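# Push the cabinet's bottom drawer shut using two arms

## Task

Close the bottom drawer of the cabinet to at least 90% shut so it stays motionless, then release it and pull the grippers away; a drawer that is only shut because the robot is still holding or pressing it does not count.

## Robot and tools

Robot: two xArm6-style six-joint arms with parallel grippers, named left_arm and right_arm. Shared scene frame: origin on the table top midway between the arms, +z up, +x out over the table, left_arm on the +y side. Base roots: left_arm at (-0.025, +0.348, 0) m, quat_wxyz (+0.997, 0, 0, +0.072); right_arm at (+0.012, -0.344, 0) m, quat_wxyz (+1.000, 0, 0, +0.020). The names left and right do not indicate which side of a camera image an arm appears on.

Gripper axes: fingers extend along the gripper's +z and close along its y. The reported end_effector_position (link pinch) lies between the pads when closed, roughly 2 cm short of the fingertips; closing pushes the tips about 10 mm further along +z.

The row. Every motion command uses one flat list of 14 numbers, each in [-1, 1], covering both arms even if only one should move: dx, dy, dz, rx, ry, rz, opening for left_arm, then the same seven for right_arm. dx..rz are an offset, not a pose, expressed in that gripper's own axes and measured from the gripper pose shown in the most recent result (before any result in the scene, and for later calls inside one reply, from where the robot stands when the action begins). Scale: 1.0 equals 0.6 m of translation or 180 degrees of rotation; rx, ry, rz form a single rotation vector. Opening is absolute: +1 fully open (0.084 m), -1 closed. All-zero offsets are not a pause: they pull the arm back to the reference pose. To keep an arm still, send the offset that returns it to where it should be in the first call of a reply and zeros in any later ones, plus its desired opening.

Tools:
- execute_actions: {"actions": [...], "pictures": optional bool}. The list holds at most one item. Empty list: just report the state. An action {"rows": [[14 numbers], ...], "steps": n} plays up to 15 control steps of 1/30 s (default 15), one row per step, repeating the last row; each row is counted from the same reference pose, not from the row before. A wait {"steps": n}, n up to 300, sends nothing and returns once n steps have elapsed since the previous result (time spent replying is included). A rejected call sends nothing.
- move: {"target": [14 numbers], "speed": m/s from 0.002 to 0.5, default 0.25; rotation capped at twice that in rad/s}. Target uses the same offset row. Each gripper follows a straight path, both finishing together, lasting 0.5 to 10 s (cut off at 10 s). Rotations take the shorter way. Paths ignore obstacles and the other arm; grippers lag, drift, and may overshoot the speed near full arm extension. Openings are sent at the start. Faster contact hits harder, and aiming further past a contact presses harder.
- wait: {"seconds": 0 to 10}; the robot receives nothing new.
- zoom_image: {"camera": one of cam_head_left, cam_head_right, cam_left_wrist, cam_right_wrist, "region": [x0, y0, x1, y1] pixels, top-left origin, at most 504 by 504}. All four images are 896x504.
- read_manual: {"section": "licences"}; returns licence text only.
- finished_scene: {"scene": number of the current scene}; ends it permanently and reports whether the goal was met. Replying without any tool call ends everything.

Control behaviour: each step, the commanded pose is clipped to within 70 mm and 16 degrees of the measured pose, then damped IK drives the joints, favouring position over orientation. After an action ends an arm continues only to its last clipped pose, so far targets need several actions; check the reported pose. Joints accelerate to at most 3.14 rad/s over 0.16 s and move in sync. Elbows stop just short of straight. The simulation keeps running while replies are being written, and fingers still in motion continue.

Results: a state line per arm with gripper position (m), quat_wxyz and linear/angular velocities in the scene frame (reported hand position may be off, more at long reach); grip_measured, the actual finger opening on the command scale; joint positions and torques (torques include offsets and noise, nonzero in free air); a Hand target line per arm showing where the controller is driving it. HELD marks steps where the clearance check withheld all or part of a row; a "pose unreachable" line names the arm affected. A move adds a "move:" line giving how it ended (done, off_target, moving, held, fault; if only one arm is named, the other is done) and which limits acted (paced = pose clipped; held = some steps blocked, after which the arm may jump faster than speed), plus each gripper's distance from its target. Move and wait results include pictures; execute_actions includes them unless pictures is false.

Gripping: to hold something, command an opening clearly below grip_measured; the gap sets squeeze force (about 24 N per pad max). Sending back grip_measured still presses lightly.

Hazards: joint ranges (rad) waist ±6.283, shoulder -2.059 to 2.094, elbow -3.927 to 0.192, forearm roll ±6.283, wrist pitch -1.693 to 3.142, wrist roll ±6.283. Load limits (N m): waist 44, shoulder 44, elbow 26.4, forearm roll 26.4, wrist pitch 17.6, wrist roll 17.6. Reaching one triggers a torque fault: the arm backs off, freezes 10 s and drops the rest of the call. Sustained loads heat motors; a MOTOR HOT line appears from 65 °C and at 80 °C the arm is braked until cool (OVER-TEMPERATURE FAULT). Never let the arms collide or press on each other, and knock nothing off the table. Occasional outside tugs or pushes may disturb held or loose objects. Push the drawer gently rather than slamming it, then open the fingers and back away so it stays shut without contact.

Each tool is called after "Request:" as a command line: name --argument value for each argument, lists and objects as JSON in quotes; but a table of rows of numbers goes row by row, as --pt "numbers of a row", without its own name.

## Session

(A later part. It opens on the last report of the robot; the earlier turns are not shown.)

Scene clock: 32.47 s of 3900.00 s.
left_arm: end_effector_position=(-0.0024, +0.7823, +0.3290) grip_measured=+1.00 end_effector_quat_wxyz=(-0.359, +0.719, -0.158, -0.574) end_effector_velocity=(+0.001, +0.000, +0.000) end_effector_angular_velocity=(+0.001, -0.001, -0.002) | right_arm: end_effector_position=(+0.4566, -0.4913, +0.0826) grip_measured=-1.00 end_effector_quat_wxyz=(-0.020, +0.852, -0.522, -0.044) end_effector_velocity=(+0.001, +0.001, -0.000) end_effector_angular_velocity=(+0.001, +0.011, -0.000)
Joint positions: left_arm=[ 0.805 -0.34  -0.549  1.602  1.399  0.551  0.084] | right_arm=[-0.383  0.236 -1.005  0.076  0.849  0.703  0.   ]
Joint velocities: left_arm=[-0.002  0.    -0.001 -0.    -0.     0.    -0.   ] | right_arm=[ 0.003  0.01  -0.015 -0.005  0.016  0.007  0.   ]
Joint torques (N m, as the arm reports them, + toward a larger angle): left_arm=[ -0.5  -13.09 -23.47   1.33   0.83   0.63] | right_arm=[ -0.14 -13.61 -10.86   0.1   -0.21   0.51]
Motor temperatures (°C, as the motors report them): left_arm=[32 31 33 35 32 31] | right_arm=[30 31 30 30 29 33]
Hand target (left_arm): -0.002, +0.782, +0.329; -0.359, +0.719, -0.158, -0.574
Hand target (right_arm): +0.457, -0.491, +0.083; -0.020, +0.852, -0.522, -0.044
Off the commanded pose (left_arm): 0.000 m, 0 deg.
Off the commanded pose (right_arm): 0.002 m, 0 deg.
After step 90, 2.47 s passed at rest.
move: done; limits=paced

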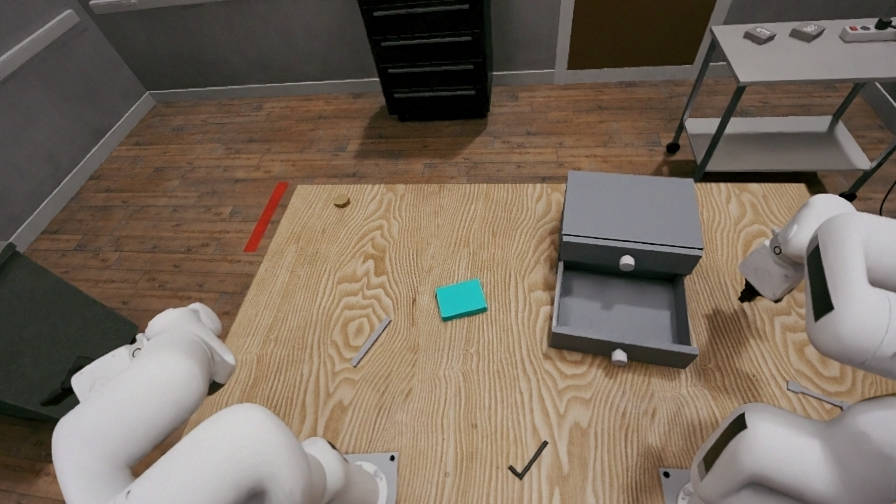

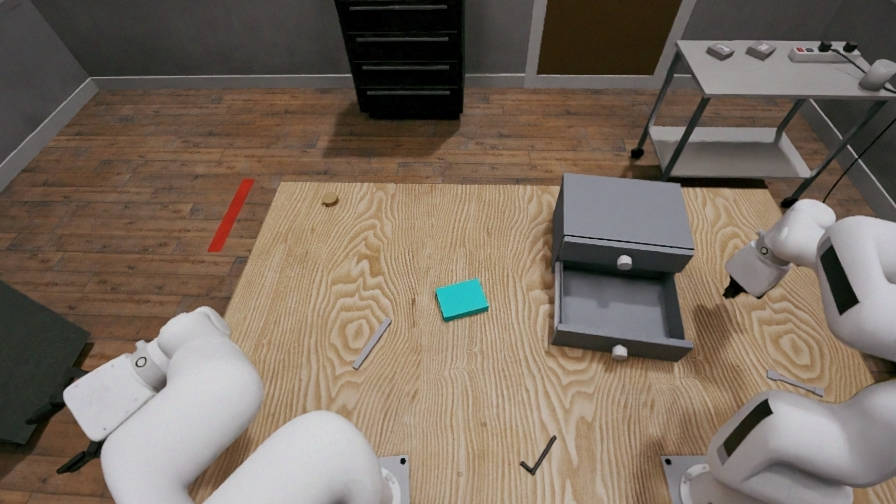

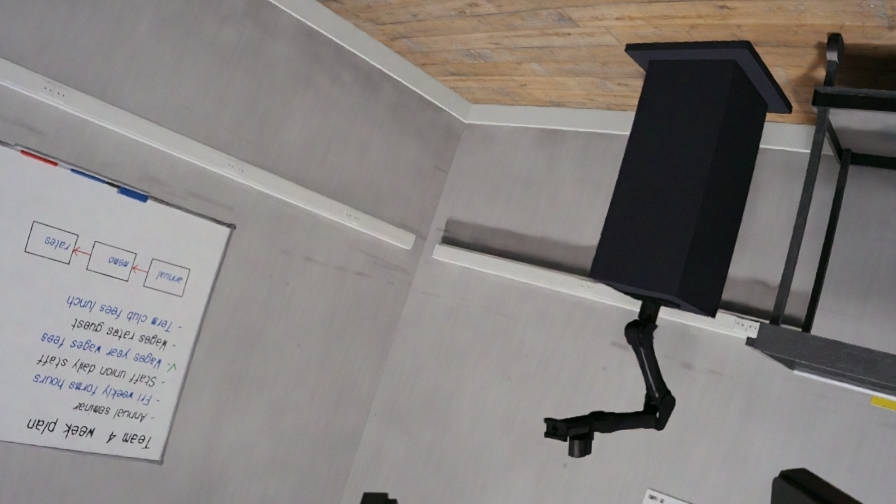

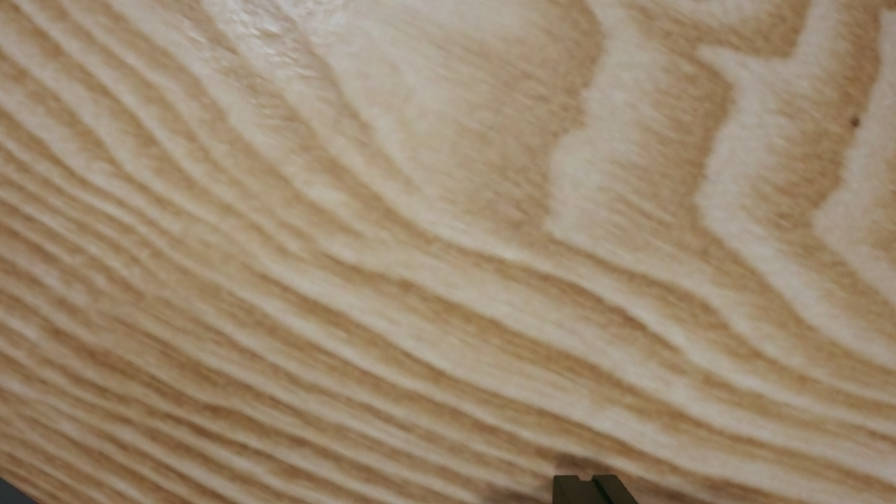

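Request:
move --target '[0,0,0,0,0,0,1,0,0,-0.133,0,0,0,-1]' --speed 0.5

Request:
move --target '[0,0,0,0,0,0,1,-0.62,0.165,0.093,0,0,0,-1]' --speed 0.5

Request:
move --target '[0,0,0,0,0,0,1,0,0,0.16,0,0,0,-1]' --speed 0.3

Request:
move --target '[0,0,0,0,0,0,1,0.15,-0.297,-0.017,0,0,0,-1]' --speed 0.15

Scene clock: 52.57 s of 3900.00 s.
left_arm: end_effector_position=(-0.0024, +0.7823, +0.3290) grip_measured=+1.00 end_effector_quat_wxyz=(-0.359, +0.719, -0.158, -0.574) end_effector_velocity=(+0.000, -0.000, -0.000) end_effector_angular_velocity=(-0.000, +0.001, -0.001) | right_arm: end_effector_position=(+0.4606, -0.4978, +0.1611) grip_measured=-1.00 end_effector_quat_wxyz=(-0.020, +0.852, -0.522, -0.045) end_effector_velocity=(+0.003, -0.001, +0.006) end_effector_angular_velocity=(-0.004, -0.010, -0.001)
Joint positions: left_arm=[ 0.805 -0.34  -0.549  1.602  1.399  0.551  0.084] | right_arm=[-0.396  0.132 -1.118  0.064  1.068  0.711  0.   ]
Joint velocities: left_arm=[-0.001  0.001 -0.     0.     0.001 -0.    -0.   ] | right_arm=[-0.    -0.006 -0.01  -0.     0.006  0.001  0.   ]
Joint torques (N m, as the arm reports them, + toward a larger angle): left_arm=[ -0.26 -12.88 -23.46   1.4    0.89   0.77] | right_arm=[ -0.05 -13.11 -12.04   0.09  -0.27   0.55]
Motor temperatures (°C, as the motors report them): left_arm=[32 31 33 35 32 31] | right_arm=[30 32 31 30 29 33]
Hand target (left_arm): -0.002, +0.782, +0.329; -0.359, +0.719, -0.158, -0.574
Hand target (right_arm): +0.461, -0.498, +0.162; -0.020, +0.852, -0.522, -0.044
Off the commanded pose (left_arm): 0.000 m, 0 deg.
Off the commanded pose (right_arm): 0.001 m, 0 deg.
After step 90, 16.23 s passed at rest.
move: done

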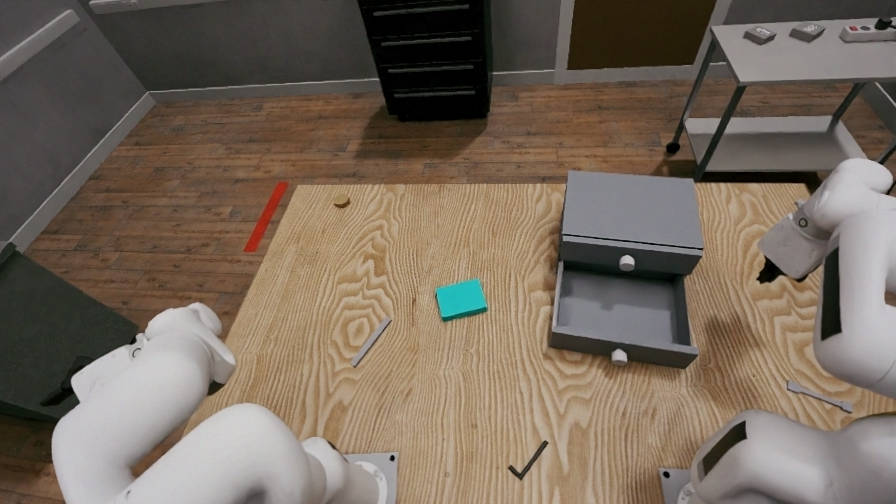

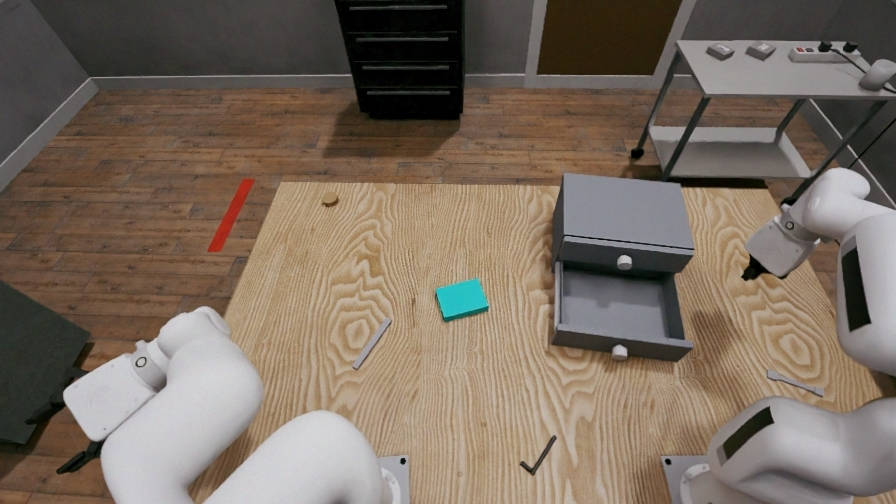

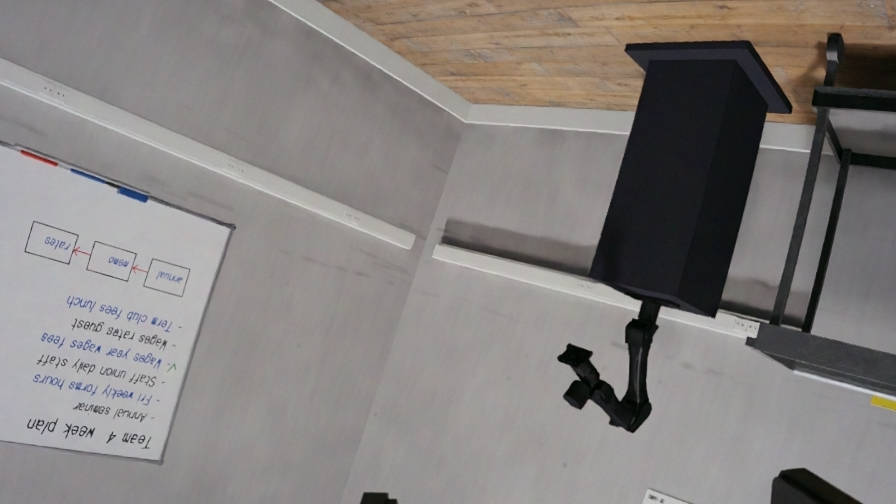

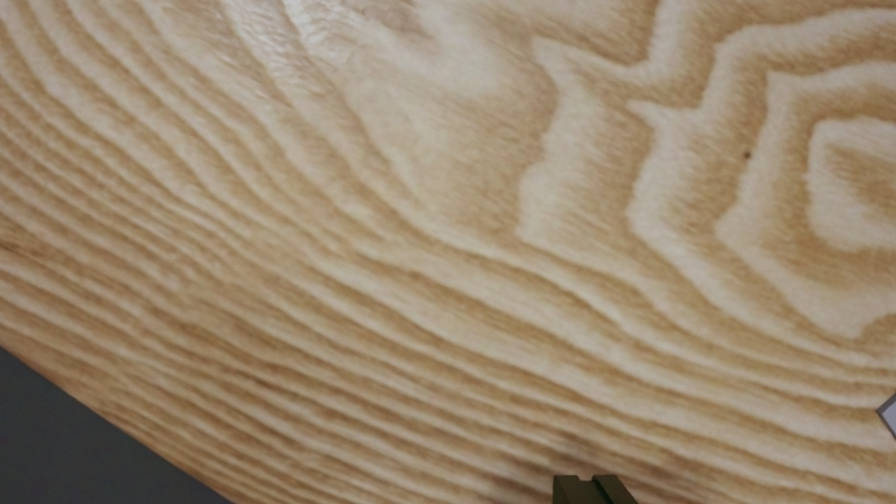

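Scene clock: 54.33 s of 3900.00 s.
left_arm: end_effector_position=(-0.0024, +0.7823, +0.3290) grip_measured=+1.00 end_effector_quat_wxyz=(-0.359, +0.719, -0.158, -0.574) end_effector_velocity=(-0.000, -0.000, +0.000) end_effector_angular_velocity=(+0.000, -0.000, +0.000) | right_arm: end_effector_position=(+0.2019, -0.2086, +0.1435) grip_measured=-1.00 end_effector_quat_wxyz=(-0.020, +0.851, -0.522, -0.044) end_effector_velocity=(-0.001, +0.001, +0.000) end_effector_angular_velocity=(-0.005, -0.003, -0.000)
Joint positions: left_arm=[ 0.805 -0.34  -0.549  1.602  1.399  0.551  0.084] | right_arm=[ 0.49  -0.852 -0.207  0.111  1.069  1.576  0.   ]
Joint velocities: left_arm=[-0. -0. -0. -0.  0. -0. -0.] | right_arm=[ 0.013 -0.004  0.    -0.007  0.002  0.017  0.   ]
Joint torques (N m, as the arm reports them, + toward a larger angle): left_arm=[ -0.16 -12.83 -23.4    1.14   0.81   0.69] | right_arm=[ -0.35   0.59 -12.34   0.19  -0.24   0.44]
Motor temperatures (°C, as the motors report them): left_arm=[32 31 33 35 32 31] | right_arm=[30 32 31 30 29 33]
Hand target (left_arm): -0.002, +0.782, +0.329; -0.359, +0.719, -0.158, -0.574
Hand target (right_arm): +0.202, -0.208, +0.144; -0.020, +0.852, -0.522, -0.044
Off the commanded pose (left_arm): 0.000 m, 0 deg.
Off the commanded pose (right_arm): 0.001 m, 0 deg.
move: done; limits=paced

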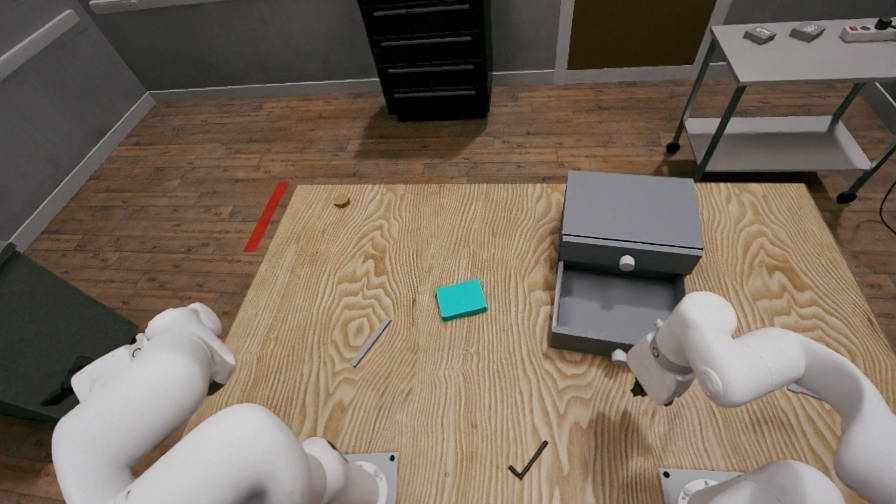

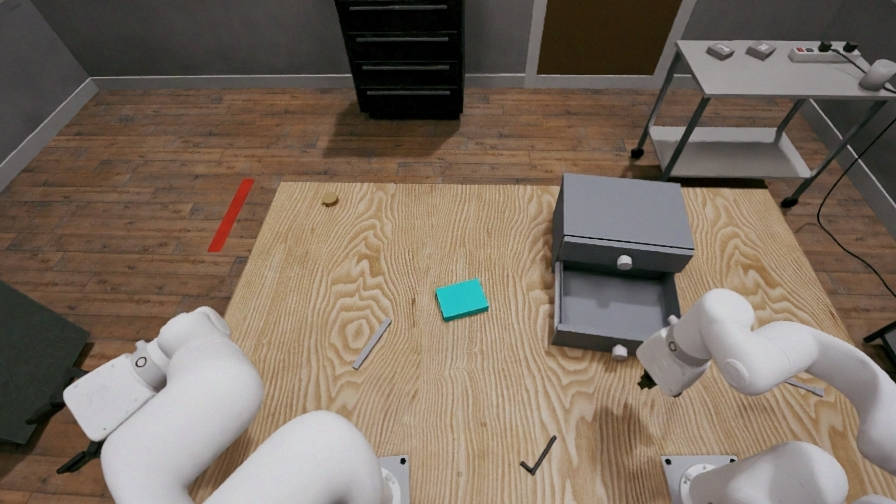

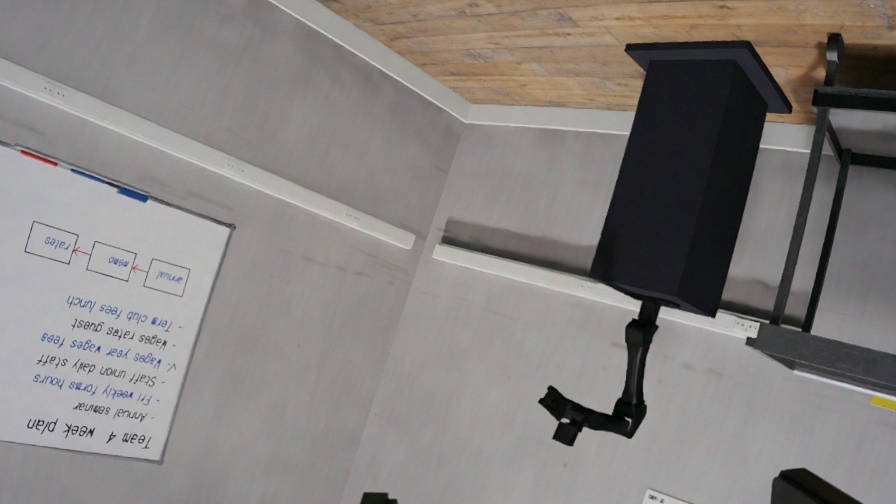

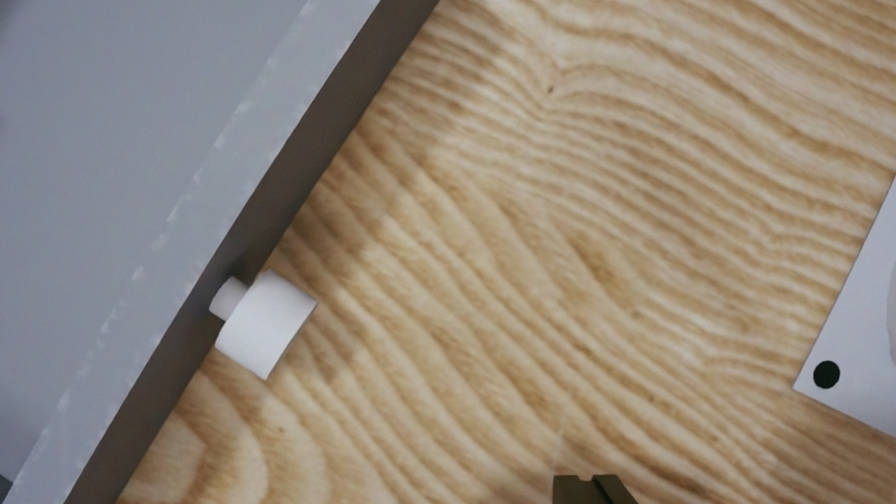

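Scene clock: 55.47 s of 3900.00 s.
left_arm: end_effector_position=(-0.0024, +0.7823, +0.3290) grip_measured=+1.00 end_effector_quat_wxyz=(-0.359, +0.719, -0.158, -0.574) end_effector_velocity=(+0.000, +0.000, -0.000) end_effector_angular_velocity=(-0.000, +0.000, -0.000) | right_arm: end_effector_position=(+0.1963, -0.2006, +0.0484) grip_measured=-1.00 end_effector_quat_wxyz=(-0.021, +0.852, -0.522, -0.045) end_effector_velocity=(-0.000, +0.000, -0.002) end_effector_angular_velocity=(-0.002, +0.004, +0.000)
Joint positions: left_arm=[ 0.805 -0.34  -0.549  1.602  1.399  0.551  0.084] | right_arm=[ 0.56  -0.539 -0.061  0.174  0.605  1.556  0.   ]
Joint velocities: left_arm=[-0.  0. -0.  0. -0. -0.  0.] | right_arm=[ 0.002  0.014 -0.001  0.003 -0.009 -0.002  0.   ]
Joint torques (N m, as the arm reports them, + toward a larger angle): left_arm=[ -0.52 -12.96 -23.49   1.31   0.79   0.76] | right_arm=[ -0.23  -1.3  -10.02   0.04  -0.29   0.57]
Motor temperatures (°C, as the motors report them): left_arm=[32 31 33 35 32 31] | right_arm=[30 32 31 30 29 33]
Hand target (left_arm): -0.002, +0.782, +0.329; -0.359, +0.719, -0.158, -0.574
Hand target (right_arm): +0.196, -0.201, +0.048; -0.021, +0.852, -0.522, -0.045
Off the commanded pose (left_arm): 0.000 m, 0 deg.
Off the commanded pose (right_arm): 0.001 m, 0 deg.
move: done

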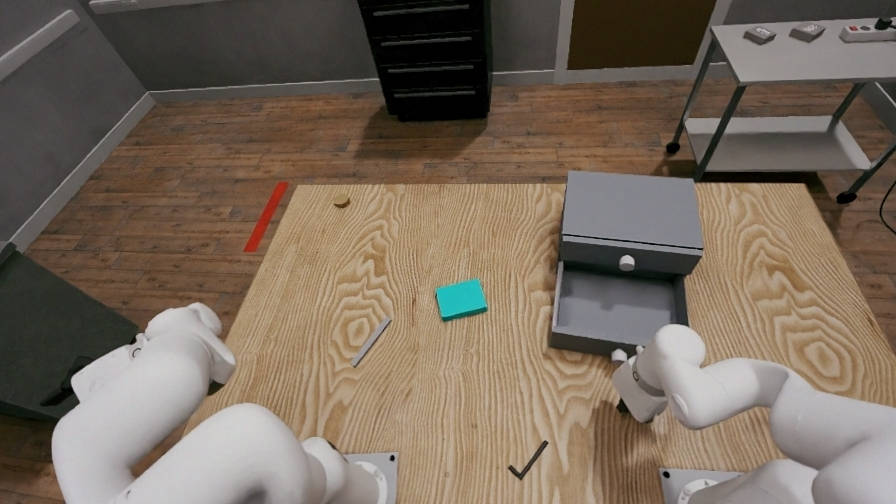

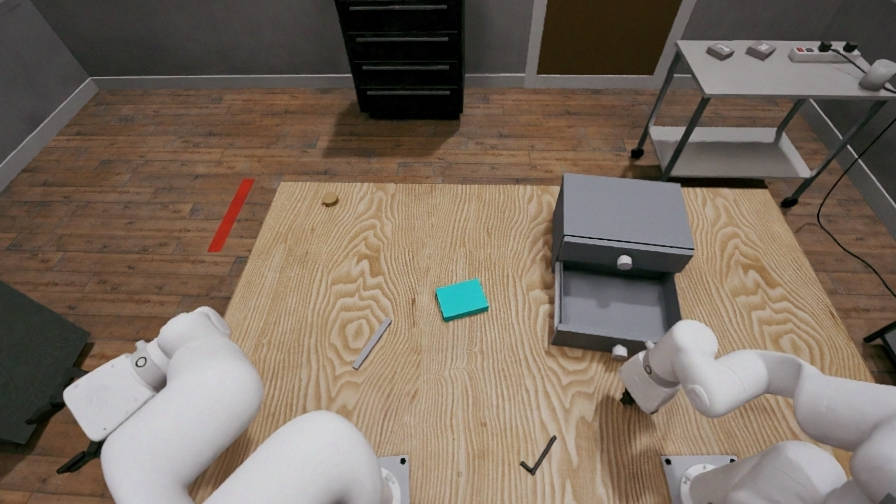

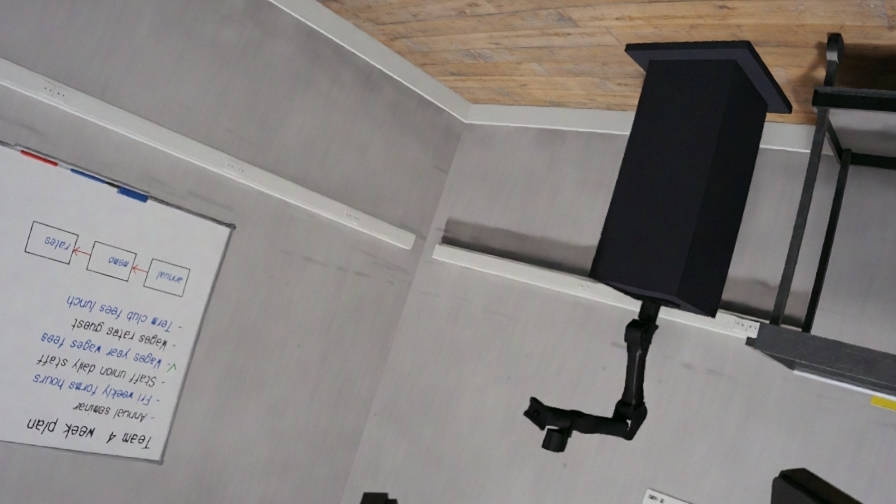

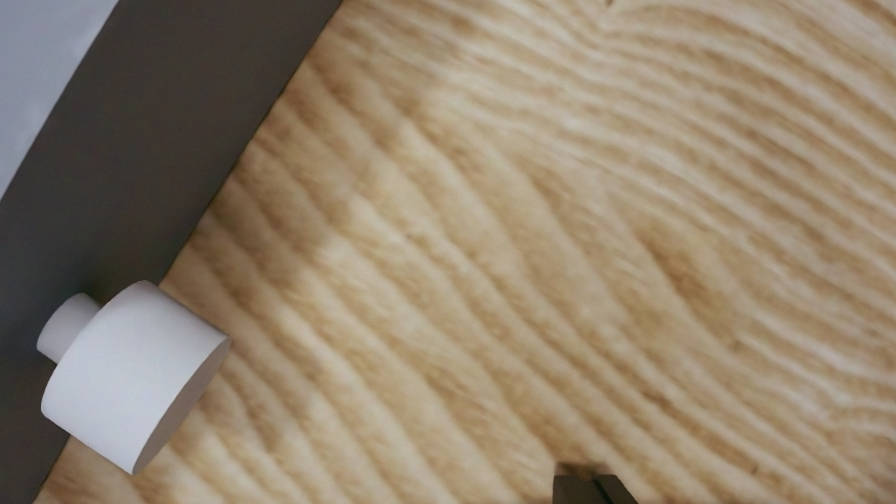

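Scene clock: 57.27 s of 3900.00 s.
left_arm: end_effector_position=(-0.0024, +0.7823, +0.3290) grip_measured=+1.00 end_effector_quat_wxyz=(-0.359, +0.719, -0.158, -0.574) end_effector_velocity=(-0.000, +0.000, +0.000) end_effector_angular_velocity=(+0.000, -0.000, +0.001) | right_arm: end_effector_position=(+0.3954, -0.2003, +0.0472) grip_measured=-1.00 end_effector_quat_wxyz=(-0.020, +0.852, -0.522, -0.045) end_effector_velocity=(+0.001, -0.000, -0.001) end_effector_angular_velocity=(-0.000, +0.004, -0.000)
Joint positions: left_arm=[ 0.805 -0.34  -0.549  1.602  1.399  0.551  0.084] | right_arm=[ 0.284  0.119 -0.704  0.164  0.618  1.288  0.   ]
Joint velocities: left_arm=[ 0.001 -0.    -0.     0.     0.     0.     0.   ] | right_arm=[-0.001  0.007 -0.007  0.001  0.004 -0.001  0.   ]
Joint torques (N m, as the arm reports them, + toward a larger angle): left_arm=[ -0.52 -12.79 -23.44   1.37   0.74   0.67] | right_arm=[ -1.05 -10.89 -10.75  -0.01  -0.7    0.68]
Motor temperatures (°C, as the motors report them): left_arm=[32 31 33 35 32 31] | right_arm=[30 32 31 30 29 33]
Hand target (left_arm): -0.002, +0.782, +0.329; -0.359, +0.719, -0.158, -0.574
Hand target (right_arm): +0.396, -0.200, +0.047; -0.021, +0.852, -0.522, -0.045
Off the commanded pose (left_arm): 0.000 m, 0 deg.
Off the commanded pose (right_arm): 0.001 m, 0 deg.
move: done

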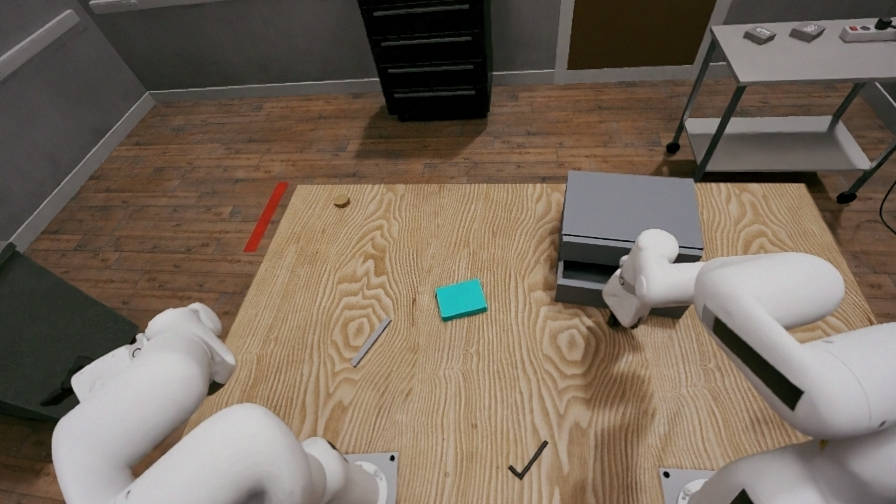

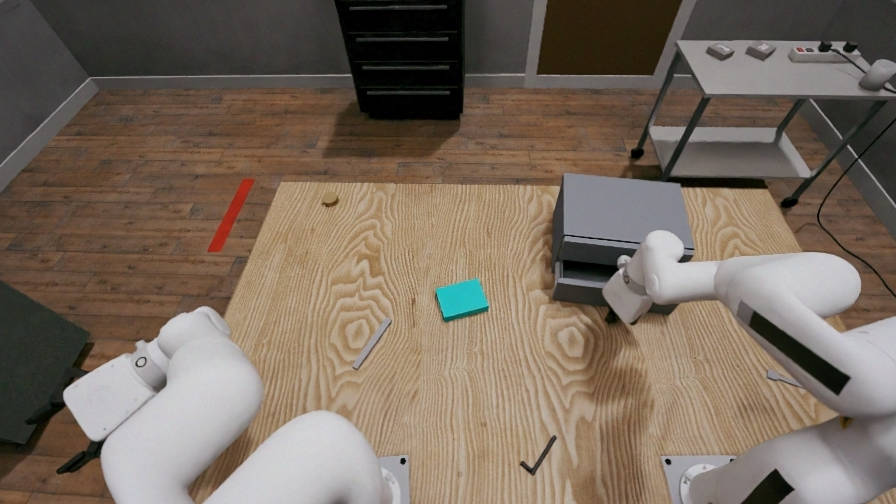

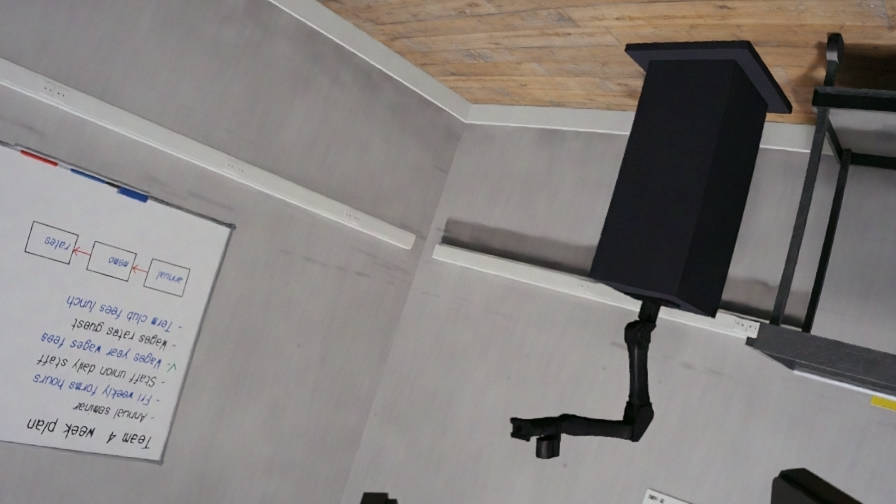

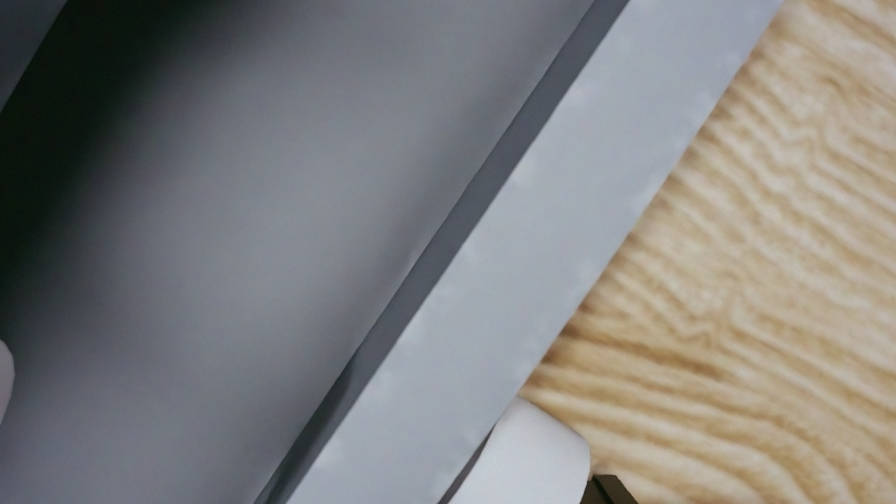

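Request:
move --target '[0,0,0,0,0,0,1,0.034,-0.067,-0.004,0,0,0,-1]' --speed 0.05

Request:
move --target '[0,0,0,0,0,0,1,-0.075,0.15,-0.1,0,0,0,-1]' --speed 0.4

Scene clock: 66.37 s of 3900.00 s.
left_arm: end_effector_position=(-0.0024, +0.7823, +0.3290) grip_measured=+1.00 end_effector_quat_wxyz=(-0.359, +0.719, -0.158, -0.574) end_effector_velocity=(-0.000, -0.000, -0.001) end_effector_angular_velocity=(-0.001, +0.001, +0.001) | right_arm: end_effector_position=(+0.4235, -0.2020, +0.0380) grip_measured=-1.00 end_effector_quat_wxyz=(-0.006, +0.850, -0.524, -0.058) end_effector_velocity=(-0.002, -0.001, -0.004) end_effector_angular_velocity=(-0.004, +0.007, +0.000)
Joint positions: left_arm=[ 0.805 -0.34  -0.549  1.602  1.399  0.551  0.084] | right_arm=[ 0.257  0.234 -0.839  0.151  0.678  1.282  0.   ]
Joint velocities: left_arm=[-0.     0.001  0.001 -0.     0.001  0.    -0.   ] | right_arm=[-0.     0.008 -0.    -0.002 -0.     0.001  0.   ]
Joint torques (N m, as the arm reports them, + toward a larger angle): left_arm=[ -0.24 -12.73 -23.6    1.32   0.85   0.68] | right_arm=[-25.45  -3.62 -25.54  -3.5   -5.76  -5.72]
Motor temperatures (°C, as the motors report them): left_arm=[32 31 33 35 32 31] | right_arm=[30 32 31 30 30 33]
Hand target (left_arm): -0.002, +0.782, +0.329; -0.359, +0.719, -0.158, -0.574
Hand target (right_arm): +0.440, -0.200, +0.047; -0.020, +0.852, -0.522, -0.045
Off the commanded pose (left_arm): 0.000 m, 0 deg.
Off the commanded pose (right_arm): 0.019 m, 2 deg.
After step 90, 4.77 s passed at rest.
move: off_target (right_arm)

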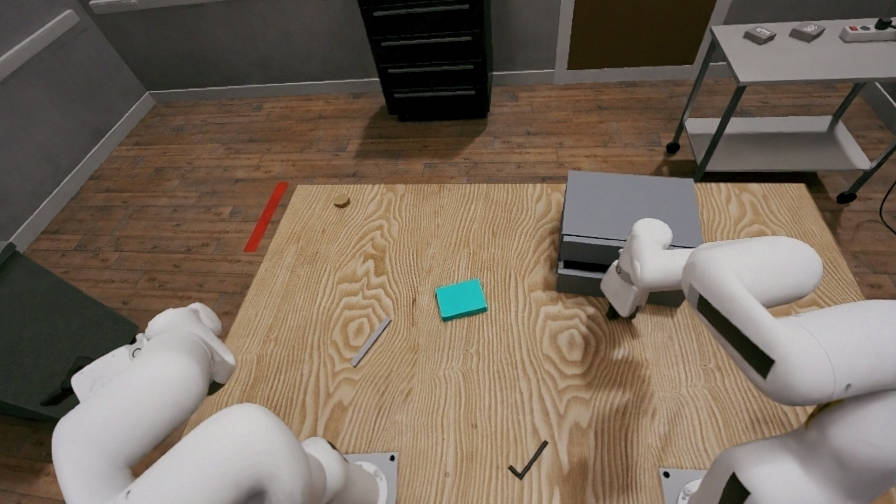

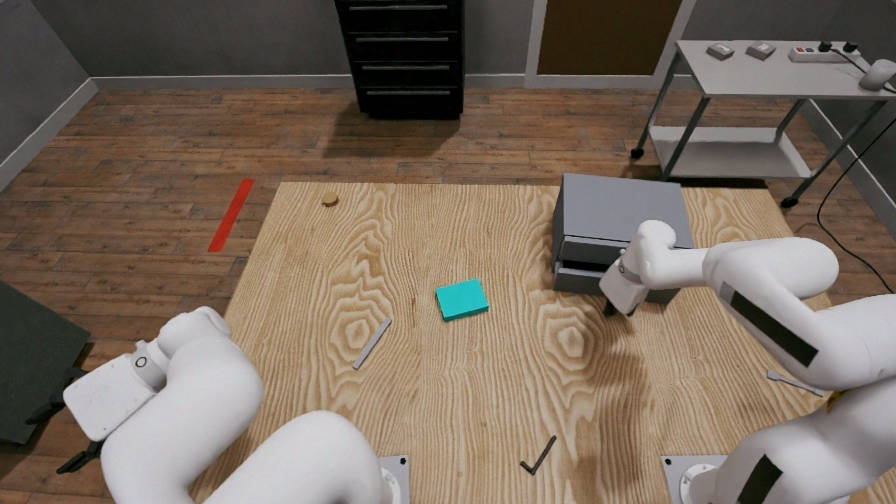

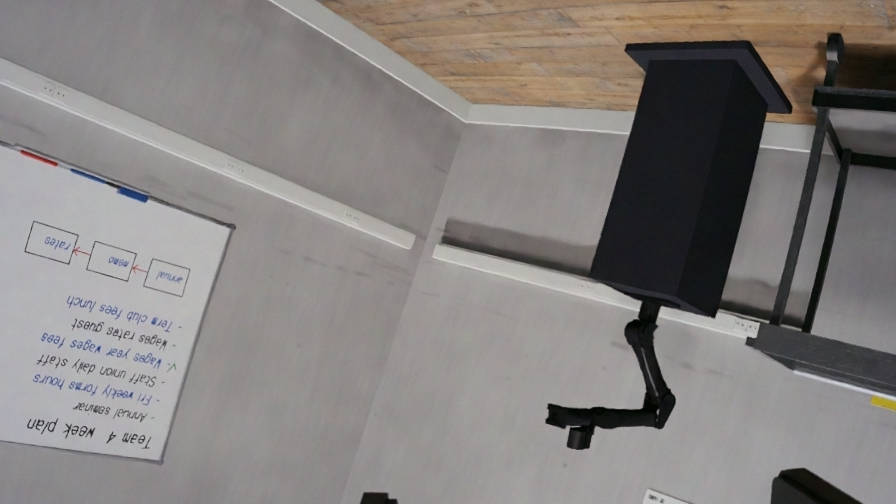

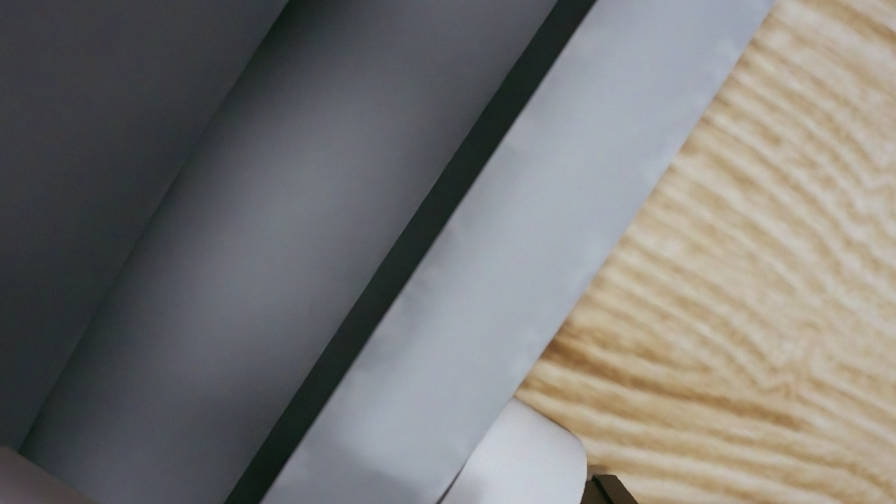

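Scene clock: 67.40 s of 3900.00 s.
left_arm: end_effector_position=(-0.0024, +0.7823, +0.3290) grip_measured=+1.00 end_effector_quat_wxyz=(-0.359, +0.719, -0.158, -0.574) end_effector_velocity=(-0.000, -0.000, +0.000) end_effector_angular_velocity=(+0.000, +0.000, +0.000) | right_arm: end_effector_position=(+0.3290, -0.2070, +0.1066) grip_measured=-1.00 end_effector_quat_wxyz=(-0.006, +0.849, -0.525, -0.058) end_effector_velocity=(-0.001, +0.000, +0.002) end_effector_angular_velocity=(+0.001, -0.001, +0.000)
Joint positions: left_arm=[ 0.805 -0.34  -0.549  1.602  1.399  0.551  0.084] | right_arm=[ 0.315 -0.212 -0.549  0.134  0.828  1.368  0.   ]
Joint velocities: left_arm=[-0.     0.    -0.     0.     0.001  0.     0.   ] | right_arm=[ 0.001 -0.009  0.002  0.001  0.006  0.001  0.   ]
Joint torques (N m, as the arm reports them, + toward a larger angle): left_arm=[ -0.3  -12.76 -23.36   1.25   0.85   0.71] | right_arm=[ -0.15  -7.   -11.01  -0.01  -0.18   0.54]
Motor temperatures (°C, as the motors report them): left_arm=[32 31 33 35 32 31] | right_arm=[30 32 31 30 30 33]
Hand target (left_arm): -0.002, +0.782, +0.329; -0.359, +0.719, -0.158, -0.574
Hand target (right_arm): +0.329, -0.207, +0.107; -0.006, +0.849, -0.524, -0.058
Off the commanded pose (left_arm): 0.000 m, 0 deg.
Off the commanded pose (right_arm): 0.000 m, 0 deg.
move: done

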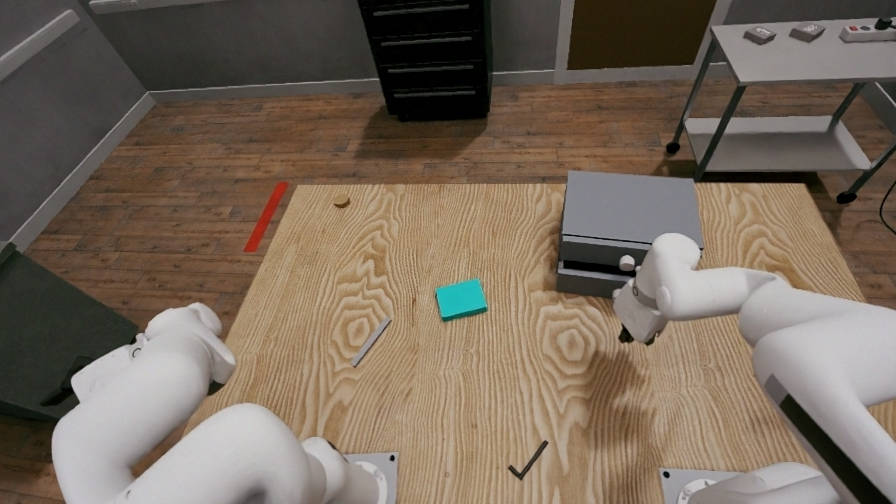

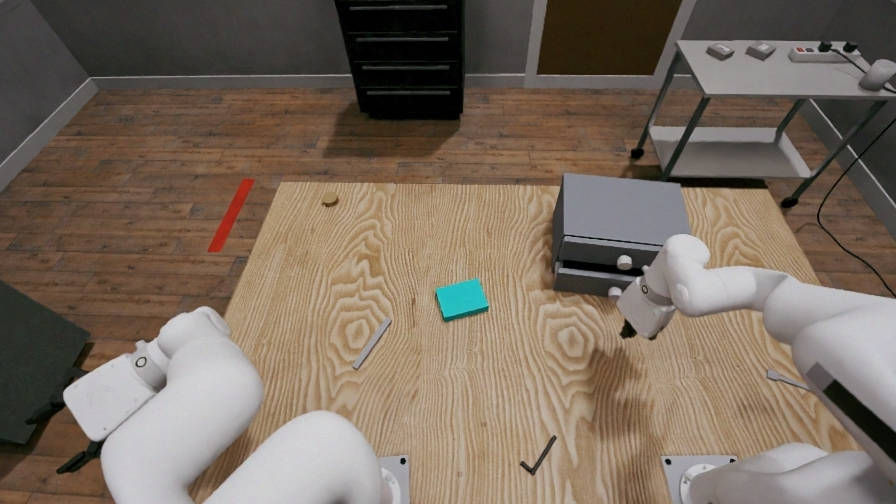

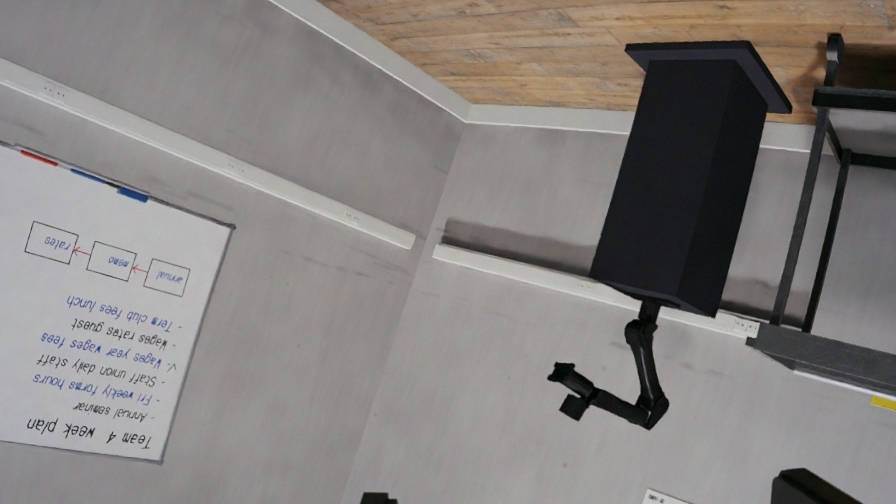

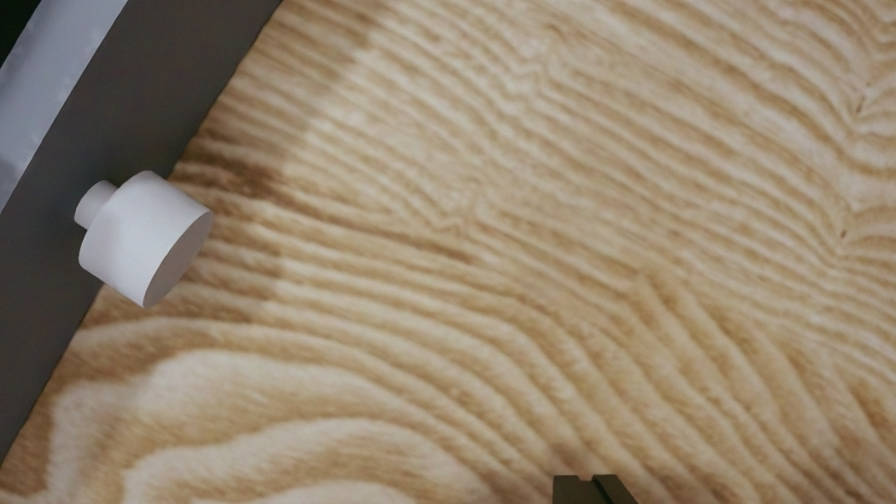

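Request:
zoom_image --camera "cam_head_right" --region '[520,160,720,320]'

Region (520, 160, 720, 320) of cam_head_right's 896x504 image, scaled by 2.520, with more detail than that image has; it fills the top 403 rows of this view, and the rest is white.

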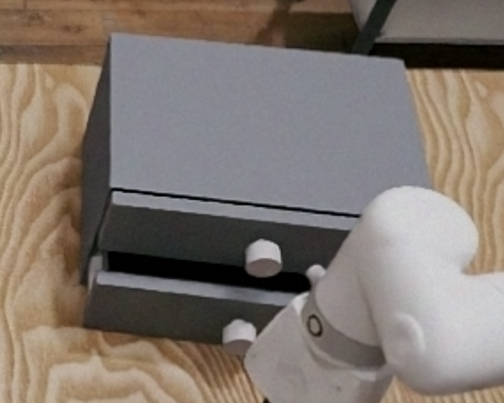

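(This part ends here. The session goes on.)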